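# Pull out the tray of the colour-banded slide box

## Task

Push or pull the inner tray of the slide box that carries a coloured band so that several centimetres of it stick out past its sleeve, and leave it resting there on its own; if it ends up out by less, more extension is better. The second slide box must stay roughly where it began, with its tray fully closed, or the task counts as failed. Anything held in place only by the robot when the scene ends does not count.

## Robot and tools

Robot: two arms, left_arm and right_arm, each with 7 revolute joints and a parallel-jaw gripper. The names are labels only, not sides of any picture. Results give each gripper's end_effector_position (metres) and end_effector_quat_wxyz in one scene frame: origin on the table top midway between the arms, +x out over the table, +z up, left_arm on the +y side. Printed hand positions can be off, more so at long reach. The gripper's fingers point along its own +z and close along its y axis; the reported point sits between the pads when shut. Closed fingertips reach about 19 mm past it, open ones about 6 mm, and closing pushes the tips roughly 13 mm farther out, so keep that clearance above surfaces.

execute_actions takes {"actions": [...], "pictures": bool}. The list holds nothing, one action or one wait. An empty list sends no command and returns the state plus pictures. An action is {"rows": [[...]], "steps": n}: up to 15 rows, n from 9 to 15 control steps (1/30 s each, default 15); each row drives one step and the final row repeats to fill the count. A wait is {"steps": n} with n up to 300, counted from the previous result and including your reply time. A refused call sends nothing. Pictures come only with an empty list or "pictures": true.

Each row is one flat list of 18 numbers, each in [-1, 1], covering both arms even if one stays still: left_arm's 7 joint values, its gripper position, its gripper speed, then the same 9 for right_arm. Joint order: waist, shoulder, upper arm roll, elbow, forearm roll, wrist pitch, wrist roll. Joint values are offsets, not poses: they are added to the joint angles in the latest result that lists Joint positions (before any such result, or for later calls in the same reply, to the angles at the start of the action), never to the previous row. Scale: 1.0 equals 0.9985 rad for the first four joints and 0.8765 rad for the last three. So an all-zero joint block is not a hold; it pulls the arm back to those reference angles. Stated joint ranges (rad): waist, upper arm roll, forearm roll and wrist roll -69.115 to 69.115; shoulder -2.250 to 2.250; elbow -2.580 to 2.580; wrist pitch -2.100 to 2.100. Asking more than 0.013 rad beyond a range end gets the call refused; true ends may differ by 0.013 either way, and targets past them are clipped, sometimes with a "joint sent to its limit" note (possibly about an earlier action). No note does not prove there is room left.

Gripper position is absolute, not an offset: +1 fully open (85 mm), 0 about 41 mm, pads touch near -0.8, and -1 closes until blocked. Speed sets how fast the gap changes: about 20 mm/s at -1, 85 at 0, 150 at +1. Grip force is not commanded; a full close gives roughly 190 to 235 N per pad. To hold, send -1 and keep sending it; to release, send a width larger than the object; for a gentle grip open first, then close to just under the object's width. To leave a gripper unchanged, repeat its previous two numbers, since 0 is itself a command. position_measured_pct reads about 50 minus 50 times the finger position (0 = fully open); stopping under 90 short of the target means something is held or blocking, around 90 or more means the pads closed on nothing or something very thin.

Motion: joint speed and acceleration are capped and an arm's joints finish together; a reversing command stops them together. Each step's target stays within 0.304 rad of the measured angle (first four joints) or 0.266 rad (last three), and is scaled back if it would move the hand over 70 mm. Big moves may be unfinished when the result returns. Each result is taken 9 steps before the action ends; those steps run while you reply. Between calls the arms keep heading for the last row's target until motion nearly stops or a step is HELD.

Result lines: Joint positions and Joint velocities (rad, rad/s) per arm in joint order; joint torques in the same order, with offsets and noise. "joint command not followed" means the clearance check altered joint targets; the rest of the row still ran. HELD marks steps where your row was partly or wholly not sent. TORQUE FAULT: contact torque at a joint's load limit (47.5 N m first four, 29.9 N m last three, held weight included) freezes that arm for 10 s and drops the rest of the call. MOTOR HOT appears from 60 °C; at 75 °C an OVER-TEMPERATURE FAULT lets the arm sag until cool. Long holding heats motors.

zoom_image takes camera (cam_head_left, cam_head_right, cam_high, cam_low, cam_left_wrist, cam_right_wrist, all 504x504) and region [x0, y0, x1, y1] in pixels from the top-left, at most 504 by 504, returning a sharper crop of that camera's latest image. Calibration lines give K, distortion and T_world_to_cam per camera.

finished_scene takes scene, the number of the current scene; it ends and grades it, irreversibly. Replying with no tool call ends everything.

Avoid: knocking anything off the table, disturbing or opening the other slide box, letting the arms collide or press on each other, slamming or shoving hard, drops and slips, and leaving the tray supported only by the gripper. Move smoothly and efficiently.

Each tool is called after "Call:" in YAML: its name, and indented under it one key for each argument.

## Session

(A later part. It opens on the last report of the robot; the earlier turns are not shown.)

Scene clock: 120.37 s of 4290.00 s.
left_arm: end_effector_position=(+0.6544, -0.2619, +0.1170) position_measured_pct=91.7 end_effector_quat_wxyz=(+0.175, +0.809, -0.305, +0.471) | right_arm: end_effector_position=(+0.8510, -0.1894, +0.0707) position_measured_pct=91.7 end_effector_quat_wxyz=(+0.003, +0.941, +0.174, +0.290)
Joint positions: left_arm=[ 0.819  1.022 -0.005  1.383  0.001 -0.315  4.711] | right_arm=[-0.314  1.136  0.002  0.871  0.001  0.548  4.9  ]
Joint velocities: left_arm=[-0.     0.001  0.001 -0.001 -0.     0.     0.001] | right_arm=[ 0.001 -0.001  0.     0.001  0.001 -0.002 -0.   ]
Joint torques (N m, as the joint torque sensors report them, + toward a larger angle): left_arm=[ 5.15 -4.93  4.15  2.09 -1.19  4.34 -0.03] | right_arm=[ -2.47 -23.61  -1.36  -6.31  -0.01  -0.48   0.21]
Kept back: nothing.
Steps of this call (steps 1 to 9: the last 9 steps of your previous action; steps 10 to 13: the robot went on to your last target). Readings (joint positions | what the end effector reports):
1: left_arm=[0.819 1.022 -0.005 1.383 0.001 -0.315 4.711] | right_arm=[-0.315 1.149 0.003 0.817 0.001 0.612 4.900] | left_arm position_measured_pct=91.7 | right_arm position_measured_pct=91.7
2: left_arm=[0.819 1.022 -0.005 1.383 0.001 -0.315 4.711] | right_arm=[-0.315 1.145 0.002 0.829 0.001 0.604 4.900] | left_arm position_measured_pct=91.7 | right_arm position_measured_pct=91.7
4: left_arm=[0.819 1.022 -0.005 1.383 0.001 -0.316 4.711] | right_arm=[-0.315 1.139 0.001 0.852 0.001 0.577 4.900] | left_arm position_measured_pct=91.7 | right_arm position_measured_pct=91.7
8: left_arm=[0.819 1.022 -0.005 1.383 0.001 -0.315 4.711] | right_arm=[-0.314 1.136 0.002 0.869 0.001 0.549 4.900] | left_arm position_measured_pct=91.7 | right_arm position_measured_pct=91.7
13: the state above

Call:
execute_actions:
  actions:
    - {"rows": [[0.008,0.028,0.005,0.014,-0.001,0.0148,0,-1,0.3, -0.0005,0.0035,0,-0.0129,0,0.0115,0,-1,0.3],[0.008,0.028,0.005,0.014,-0.001,0.0148,0,-1,0.3, -0.0009,0.007,0,-0.0257,0,0.0231,0,-1,0.3],[0.008,0.028,0.005,0.014,-0.001,0.0148,0,-1,0.3, -0.0014,0.0105,0,-0.0386,0,0.0346,0,-1,0.3],[0.008,0.028,0.005,0.014,-0.001,0.0148,0,-1,0.3, -0.0019,0.014,-0.001,-0.0514,0,0.0462,0,-1,0.3],[0.008,0.028,0.005,0.014,-0.001,0.0148,0,-1,0.3, -0.0024,0.0175,-0.001,-0.0643,0,0.0577,0,-1,0.3],[0.008,0.028,0.005,0.014,-0.001,0.0148,0,-1,0.3, -0.0028,0.021,-0.001,-0.0771,0,0.0693,0,-1,0.3],[0.008,0.028,0.005,0.014,-0.001,0.0148,0,-1,0.3, -0.0033,0.0245,-0.001,-0.09,-0.001,0.0808,0,-1,0.3],[0.008,0.028,0.005,0.014,-0.001,0.0148,0,-1,0.3, -0.0038,0.0279,-0.001,-0.1029,-0.001,0.0923,0,-1,0.3],[0.008,0.028,0.005,0.014,-0.001,0.0148,0,-1,0.3, -0.0042,0.0314,-0.001,-0.1157,-0.001,0.1039,0,-1,0.3],[0.008,0.028,0.005,0.014,-0.001,0.0148,0,-1,0.3, -0.0047,0.0349,-0.002,-0.1286,-0.001,0.1154,0,-1,0.3],[0.008,0.028,0.005,0.014,-0.001,0.0148,0,-1,0.3, -0.0052,0.0384,-0.002,-0.1414,-0.001,0.127,0,-1,0.3],[0.008,0.028,0.005,0.014,-0.001,0.0148,0,-1,0.3, -0.0057,0.0419,-0.002,-0.1543,-0.001,0.1385,0,-1,0.3],[0.008,0.028,0.005,0.014,-0.001,0.0148,0,-1,0.3, -0.0061,0.0454,-0.002,-0.1671,-0.001,0.1501,0,-1,0.3],[0.008,0.028,0.005,0.014,-0.001,0.0148,0,-1,0.3, -0.0066,0.0489,-0.002,-0.18,-0.0011,0.1616,0,-1,0.3]], "steps": 15}

Call:
execute_actions:
  actions:
    - {"steps": 16}
  pictures: true

Scene clock: 121.67 s of 4290.00 s.
left_arm: end_effector_position=(+0.6544, -0.2619, +0.1170) position_measured_pct=91.7 end_effector_quat_wxyz=(+0.175, +0.809, -0.305, +0.471) | right_arm: end_effector_position=(+0.8552, -0.1902, +0.0729) position_measured_pct=91.7 end_effector_quat_wxyz=(+0.004, +0.943, +0.174, +0.285)
Joint positions: left_arm=[ 0.819  1.022 -0.005  1.383  0.002 -0.316  4.711] | right_arm=[-0.313  1.15   0.003  0.823  0.002  0.591  4.9  ]
Joint velocities: left_arm=[ 0.     0.001  0.    -0.001  0.    -0.002 -0.001] | right_arm=[-0.     0.125  0.005 -0.335  0.007  0.349  0.001]
Joint torques (N m, as the joint torque sensors report them, + toward a larger angle): left_arm=[ 5.14 -5.13  4.13  2.26 -0.92  4.25  0.21] | right_arm=[ -3.3  -31.08  -1.44 -13.48  -0.46  -4.93   0.  ]
Steps of this call (steps 1 to 30: the robot went on to your last target; steps 31 to 33: nothing new was sent; steps 34 to 39: the first 6 steps of this action). Readings (joint positions | what the end effector reports):
34: left_arm=[0.819 1.022 -0.005 1.383 0.001 -0.315 4.711] | right_arm=[-0.314 1.135 0.002 0.870 0.001 0.548 4.900] | left_arm position_measured_pct=91.7 | right_arm position_measured_pct=91.7
35: left_arm=[0.819 1.022 -0.005 1.383 0.002 -0.316 4.711] | right_arm=[-0.313 1.136 0.001 0.865 0.001 0.552 4.900] | left_arm position_measured_pct=91.7 | right_arm position_measured_pct=91.7
37: left_arm=[0.819 1.022 -0.005 1.383 0.002 -0.316 4.711] | right_arm=[-0.313 1.141 0.002 0.845 0.002 0.569 4.900] | left_arm position_measured_pct=91.7 | right_arm position_measured_pct=91.7
39: the state above

Scene clock: 122.20 s of 4290.00 s.
left_arm: end_effector_position=(+0.6557, -0.2616, +0.1170) position_measured_pct=91.7 end_effector_quat_wxyz=(+0.174, +0.809, -0.304, +0.472) | right_arm: end_effector_position=(+0.8632, -0.1866, +0.0753) position_measured_pct=91.7 end_effector_quat_wxyz=(+0.003, +0.946, +0.176, +0.271)
Joint positions: left_arm=[ 0.818  1.024 -0.006  1.381  0.002 -0.317  4.711] | right_arm=[-0.316  1.192  0.002  0.701  0.002  0.699  4.9  ]
Joint velocities: left_arm=[ 0.     0.001 -0.001  0.001  0.    -0.    -0.   ] | right_arm=[-0.002  0.006  0.    -0.005 -0.    -0.002  0.   ]
Joint torques (N m, as the joint torque sensors report them, + toward a larger angle): left_arm=[ 5.18 -6.12  4.67  3.92 -1.04  4.89  0.15] | right_arm=[ -3.98 -37.35  -1.96 -18.09  -0.55  -7.09  -0.03]
Kept back: nothing.
Steps of this call (steps 1 to 9: the last 9 steps of your previous action; steps 10 to 16: the robot went on to your last target). Readings (joint positions | what the end effector reports):
1: left_arm=[0.819 1.022 -0.005 1.383 0.002 -0.316 4.711] | right_arm=[-0.313 1.153 0.003 0.812 0.002 0.603 4.900] | left_arm position_measured_pct=91.7 | right_arm position_measured_pct=91.7
2: left_arm=[0.818 1.023 -0.005 1.382 0.002 -0.316 4.711] | right_arm=[-0.313 1.157 0.003 0.800 0.002 0.615 4.900] | left_arm position_measured_pct=91.7 | right_arm position_measured_pct=91.7
4: left_arm=[0.818 1.023 -0.006 1.381 0.002 -0.316 4.711] | right_arm=[-0.313 1.165 0.004 0.777 0.002 0.637 4.900] | left_arm position_measured_pct=91.7 | right_arm position_measured_pct=91.7
8: left_arm=[0.818 1.024 -0.006 1.381 0.002 -0.317 4.711] | right_arm=[-0.314 1.183 0.003 0.728 0.002 0.678 4.900] | left_arm position_measured_pct=91.7 | right_arm position_measured_pct=91.7
16: the state above
camera_calibration (this result's frames):
cam_left_wrist: T_world_to_cam=[[-0.635895, -0.757644, 0.147014, 0.188869], [-0.442492, 0.201841, -0.873762, 0.506598], [0.632328, -0.620673, -0.463602, -0.368891], [0, 0, 0, 1]] pos_world=[0.577527, -0.188118, 0.243862]
cam_right_wrist: T_world_to_cam=[[0.310749, -0.949365, 0.0462817, -0.435673], [-0.755723, -0.276311, -0.593746, 0.720816], [0.57647, 0.14953, -0.80332, -0.263622], [0, 0, 0, 1]] pos_world=[0.832093, -0.175025, 0.236373]

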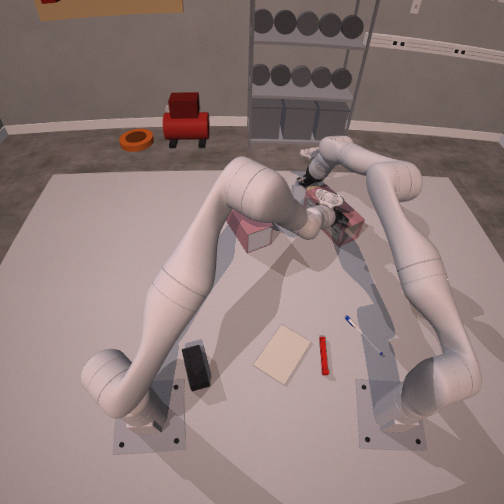

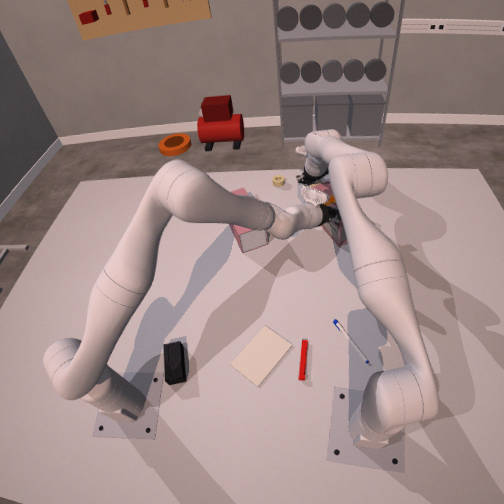

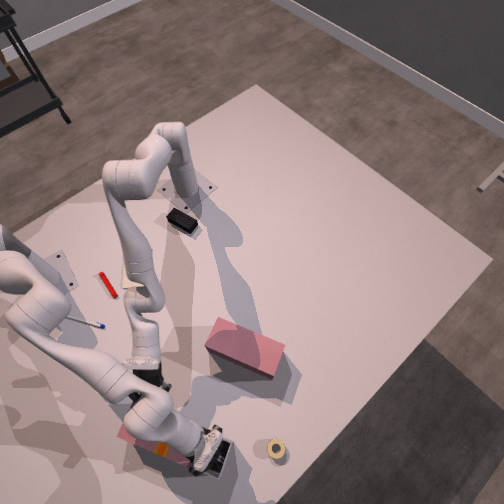

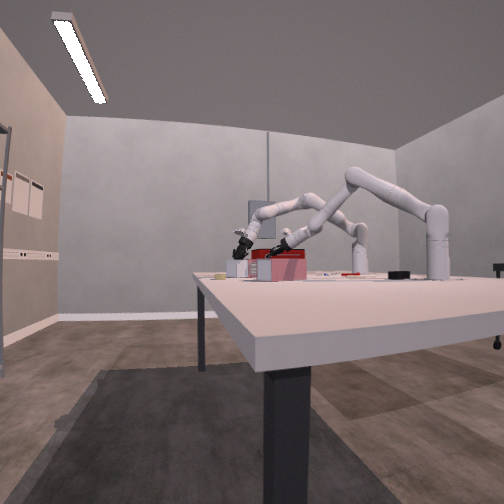

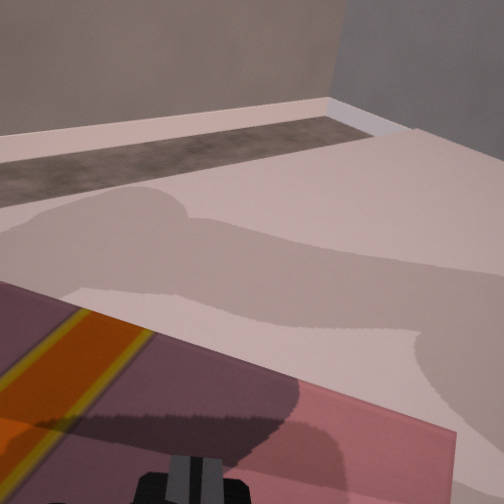

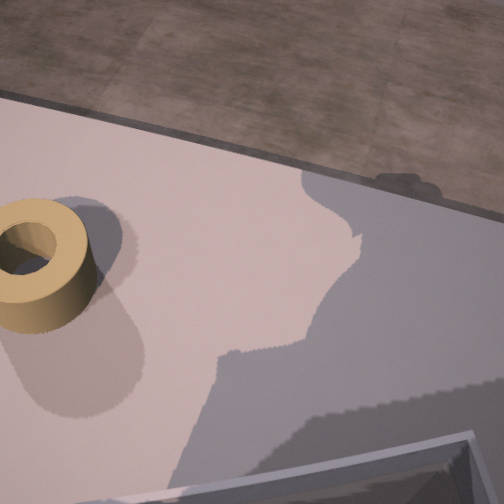

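Call:
zoom_image:
  camera: "cam_low"
  region: [220, 240, 270, 290]

Call:
zoom_image:
  camera: "cam_high"
  region: [160, 410, 250, 500]

Region (220, 240, 270, 290) of cam_low's 504x504 image, scaled by 10.080, with more detail than that image has.

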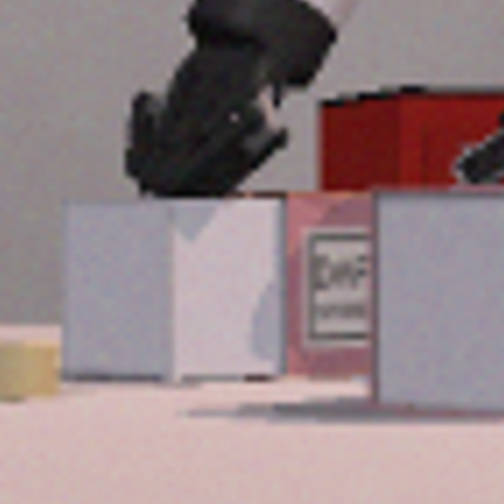

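Region (160, 410, 250, 500) of cam_high's 504x504 image, scaled by 5.600, with more detail than that image has.

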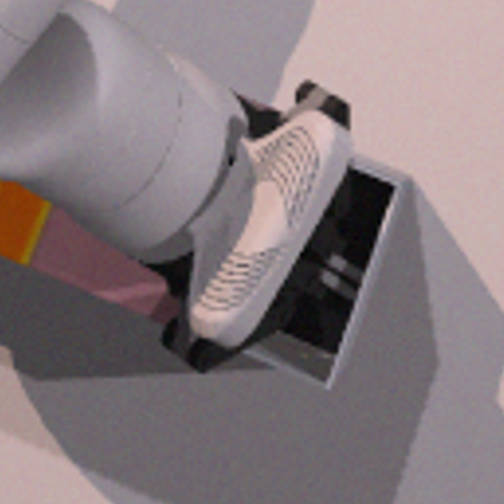

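Call:
zoom_image:
  camera: "cam_head_right"
  region: [270, 140, 370, 260]

Call:
zoom_image:
  camera: "cam_head_left"
  region: [280, 150, 380, 260]

Region (270, 140, 370, 260) of cam_head_right's 504x504 image, scaled by 4.200, with more detail than that image has.

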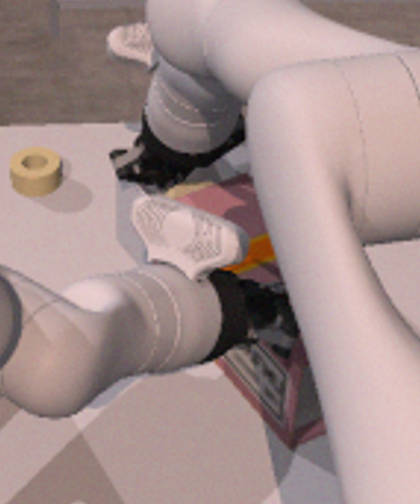

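Region (280, 150, 380, 260) of cam_head_left's 504x504 image, scaled by 4.582, with more detail than that image has; it fills the left 458 columns of this view, and the rest is white.

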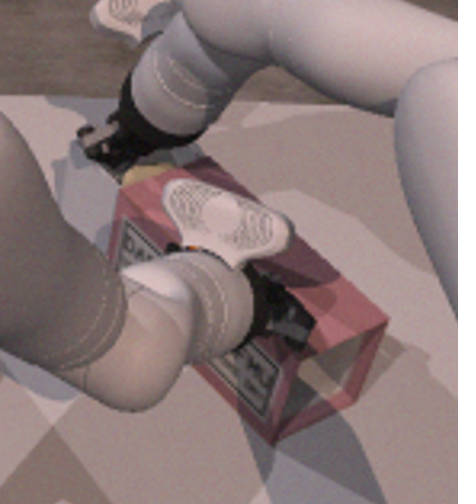

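Call:
execute_actions:
  actions:
    - {"rows": [[0.006,0.024,0.004,0.012,-0.001,0.012,0,-1,0.3, 0,-0.0106,0,0.0257,0,-0.0222,0,-1,0.3],[0.004,0.023,0.003,0.011,-0.001,0.011,0,-1,0.3, 0,-0.0211,-0.001,0.0513,-0.001,-0.0444,0,-1,0.3],[0.002,0.022,0.001,0.010,0,0.010,0,-1,0.3, 0,-0.0317,-0.001,0.077,-0.001,-0.0667,0,-1,0.3],[0,0.021,0,0.009,0,0.009,0,-1,0.3, 0,-0.0423,-0.001,0.1027,-0.002,-0.0889,0,-1,0.3],[0,0.018,0,0.008,0,0.009,0,-1,0.3, 0,-0.0528,-0.002,0.1283,-0.002,-0.1111,0,-1,0.3],[0,0.012,0,0.007,0,0.012,0,-1,0.3, 0,-0.0634,-0.002,0.154,-0.0023,-0.1333,0,-1,0.3],[0,0.003,0.001,0.006,0,0.018,0,-1,0.3, 0,-0.0774,-0.002,0.1486,-0.0023,-0.1112,0,-1,0.3],[0,-0.006,0.002,0.006,-0.001,0.024,0,-1,0.3, 0,-0.0913,-0.002,0.1431,-0.0023,-0.0891,0,-1,0.3],[0,-0.015,0.002,0.005,-0.001,0.03,0,-1,0.3, 0,-0.1053,-0.002,0.1377,-0.0023,-0.067,0,-1,0.3],[0,-0.024,0.003,0.005,-0.001,0.036,0,-1,0.3, 0,-0.1192,-0.002,0.1323,-0.0023,-0.0449,0,-1,0.3],[0,-0.033,0.004,0.005,-0.002,0.042,0,-1,0.3, 0,-0.1332,-0.002,0.1268,-0.0023,-0.0228,0,-1,0.3],[0,-0.042,0.004,0.005,-0.002,0.047,0,-1,0.3, 0,-0.1471,-0.002,0.1214,-0.0023,-0.0007,0,-1,0.3],[0,-0.051,0.005,0.005,-0.002,0.053,0,-1,0.3, 0,-0.1611,-0.002,0.116,-0.0023,0.0214,0,-1,0.3],[0,-0.06,0.006,0.005,-0.002,0.059,0,-1,0.3, 0,-0.175,-0.002,0.1105,-0.0023,0.0435,0,-1,0.3],[0,-0.0691,0.006,0.0045,-0.0023,0.0639,0,-1,0.3, 0,-0.189,-0.002,0.1051,-0.0023,0.0656,0,-1,0.3]], "steps": 15}

Call:
execute_actions:
  actions:
    - {"steps": 18}
  pictures: true

Scene clock: 127.07 s of 4290.00 s.
left_arm: end_effector_position=(+0.6567, -0.2612, +0.1187) position_measured_pct=91.7 end_effector_quat_wxyz=(+0.175, +0.809, -0.304, +0.472) | right_arm: end_effector_position=(+0.8554, -0.1879, +0.0729) position_measured_pct=91.7 end_effector_quat_wxyz=(+0.002, +0.946, +0.175, +0.273)
Joint positions: left_arm=[ 0.816  1.022 -0.005  1.38   0.002 -0.316  4.711] | right_arm=[-0.315  1.166  0.001  0.772  0.001  0.65   4.9  ]
Joint velocities: left_arm=[ 0.018 -0.049 -0.008  0.014  0.001  0.074 -0.   ] | right_arm=[-0.018 -0.314 -0.014  0.704 -0.01  -0.542  0.001]
Joint torques (N m, as the joint torque sensors report them, + toward a larger angle): left_arm=[  0.03 -19.22   0.43  -2.86  -0.05   0.49  -0.02] | right_arm=[  0.87 -27.8    0.01  -6.68   0.64   0.21   0.11]
Steps of this call (steps 1 to 15: the robot went on to your last target; steps 16 to 90: nothing new was sent; then 1.67 s passed at rest; steps 91 to 96: the first 6 steps of this action). Readings (joint positions | what the end effector reports):
91: left_arm=[0.817 1.023 -0.005 1.380 0.002 -0.317 4.711] | right_arm=[-0.315 1.193 0.002 0.701 0.002 0.699 4.900] | left_arm position_measured_pct=91.7 | right_arm position_measured_pct=91.7
92: left_arm=[0.816 1.024 -0.005 1.380 0.002 -0.316 4.711] | right_arm=[-0.315 1.191 0.002 0.706 0.002 0.695 4.900] | left_arm position_measured_pct=91.7 | right_arm position_measured_pct=91.7
94: left_arm=[0.815 1.024 -0.004 1.380 0.002 -0.317 4.711] | right_arm=[-0.314 1.183 0.002 0.729 0.001 0.679 4.900] | left_arm position_measured_pct=91.7 | right_arm position_measured_pct=91.7
96: the state above

Scene clock: 127.67 s of 4290.00 s.
left_arm: end_effector_position=(+0.6532, -0.2643, +0.1575) position_measured_pct=91.7 end_effector_quat_wxyz=(+0.178, +0.807, -0.305, +0.474) | right_arm: end_effector_position=(+0.8414, -0.1891, +0.1751) position_measured_pct=91.7 end_effector_quat_wxyz=(+0.001, +0.943, +0.175, +0.284)
Joint positions: left_arm=[ 0.818  0.955  0.     1.385 -0.    -0.261  4.711] | right_arm=[-0.315  1.004  0.     0.805 -0.     0.757  4.9  ]
Joint velocities: left_arm=[ 0.    -0.003  0.     0.     0.    -0.     0.   ] | right_arm=[ 0.    -0.006  0.     0.002 -0.    -0.    -0.   ]
Joint torques (N m, as the joint torque sensors report them, + toward a larger angle): left_arm=[ -0.72 -26.49   0.43  -8.68  -0.39  -2.35   0.01] | right_arm=[ -0.11 -27.99   0.01 -10.58   0.28  -1.83   0.17]
Kept back: nothing.
Steps of this call (steps 1 to 9: the last 9 steps of your previous action; steps 10 to 18: the robot went on to your last target). Readings (joint positions | what the end effector reports):
1: left_arm=[0.817 1.020 -0.005 1.381 0.002 -0.312 4.711] | right_arm=[-0.315 1.155 0.001 0.795 0.000 0.631 4.900] | left_arm position_measured_pct=91.7 | right_arm position_measured_pct=91.7
2: left_arm=[0.817 1.016 -0.005 1.382 0.002 -0.306 4.711] | right_arm=[-0.315 1.141 0.000 0.817 0.000 0.617 4.900] | left_arm position_measured_pct=91.7 | right_arm position_measured_pct=91.7
4: left_arm=[0.817 1.007 -0.004 1.385 0.001 -0.294 4.711] | right_arm=[-0.316 1.110 0.000 0.842 -0.000 0.610 4.900] | left_arm position_measured_pct=91.7 | right_arm position_measured_pct=91.7
8: left_arm=[0.818 0.978 -0.001 1.386 0.000 -0.274 4.711] | right_arm=[-0.316 1.053 0.000 0.830 -0.000 0.689 4.900] | left_arm position_measured_pct=91.7 | right_arm position_measured_pct=91.7
18: the state above
camera_calibration (this result's frames):
cam_left_wrist: T_world_to_cam=[[-0.639965, -0.753453, 0.150841, 0.182441], [-0.438329, 0.196726, -0.877021, 0.537794], [0.63112, -0.627381, -0.456158, -0.352348], [0, 0, 0, 1]] pos_world=[0.57486, -0.189394, 0.283411]
cam_right_wrist: T_world_to_cam=[[0.309704, -0.949717, 0.0460471, -0.435043], [-0.740752, -0.271356, -0.614534, 0.754863], [0.596129, 0.156214, -0.787545, -0.188533], [0, 0, 0, 1]] pos_world=[0.806291, -0.17888, 0.335443]

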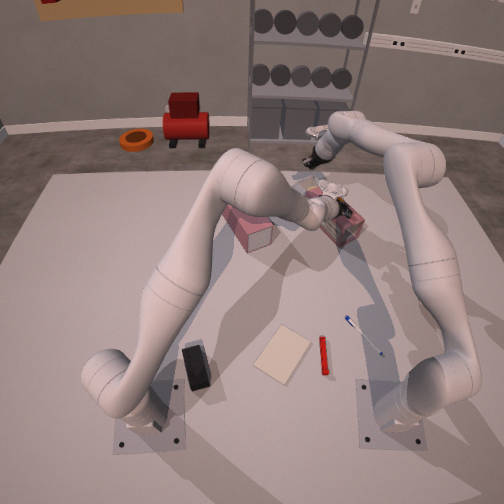

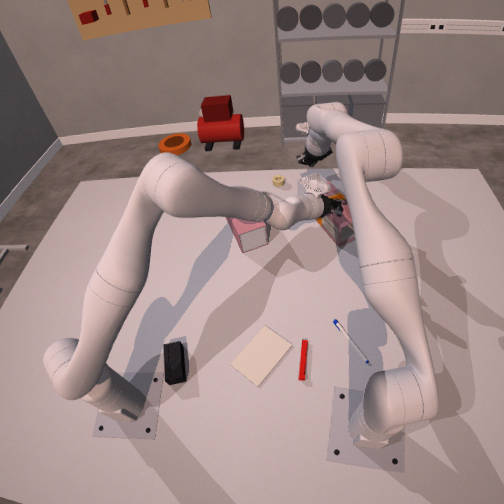

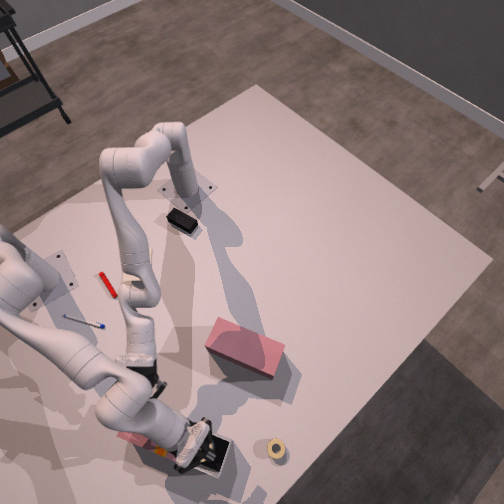

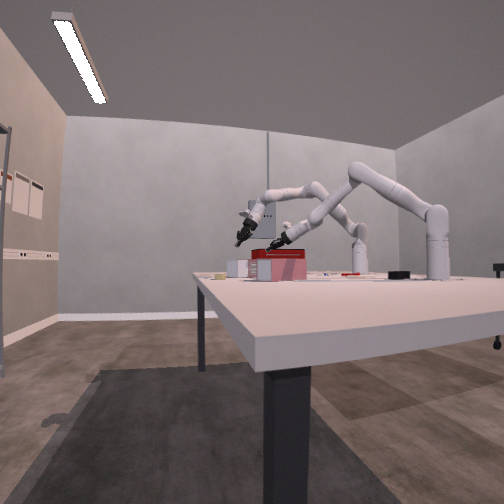

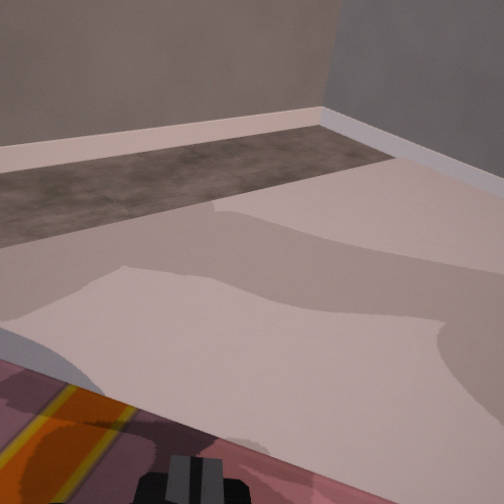

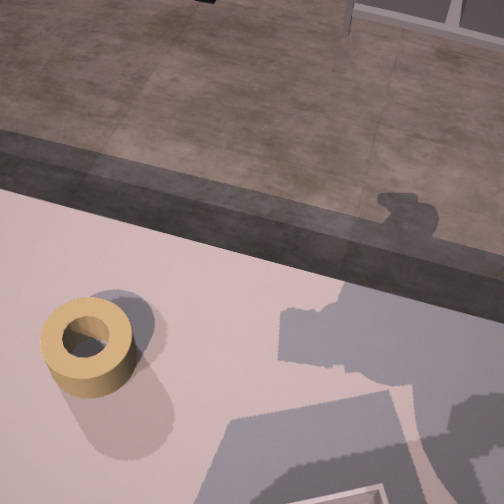

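Call:
zoom_image:
  camera: "cam_low"
  region: [220, 240, 270, 290]

Call:
zoom_image:
  camera: "cam_high"
  region: [110, 404, 250, 504]

Region (220, 240, 270, 290) of cam_low's 504x504 image, scaled by 10.080, with more detail than that image has.

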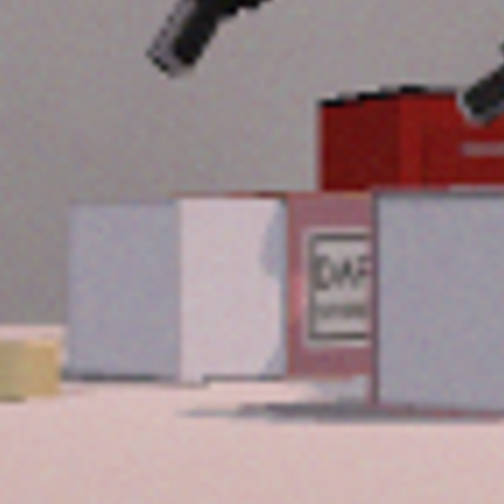

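Region (110, 404, 250, 504) of cam_high's 504x504 image, scaled by 3.600, with more detail than that image has; it fills the top 360 rows of this view, and the rest is white.

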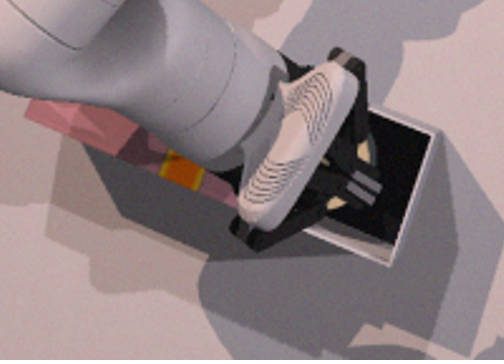

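Call:
finished_scene:
  scene: 2

The scene is finished: the task was done.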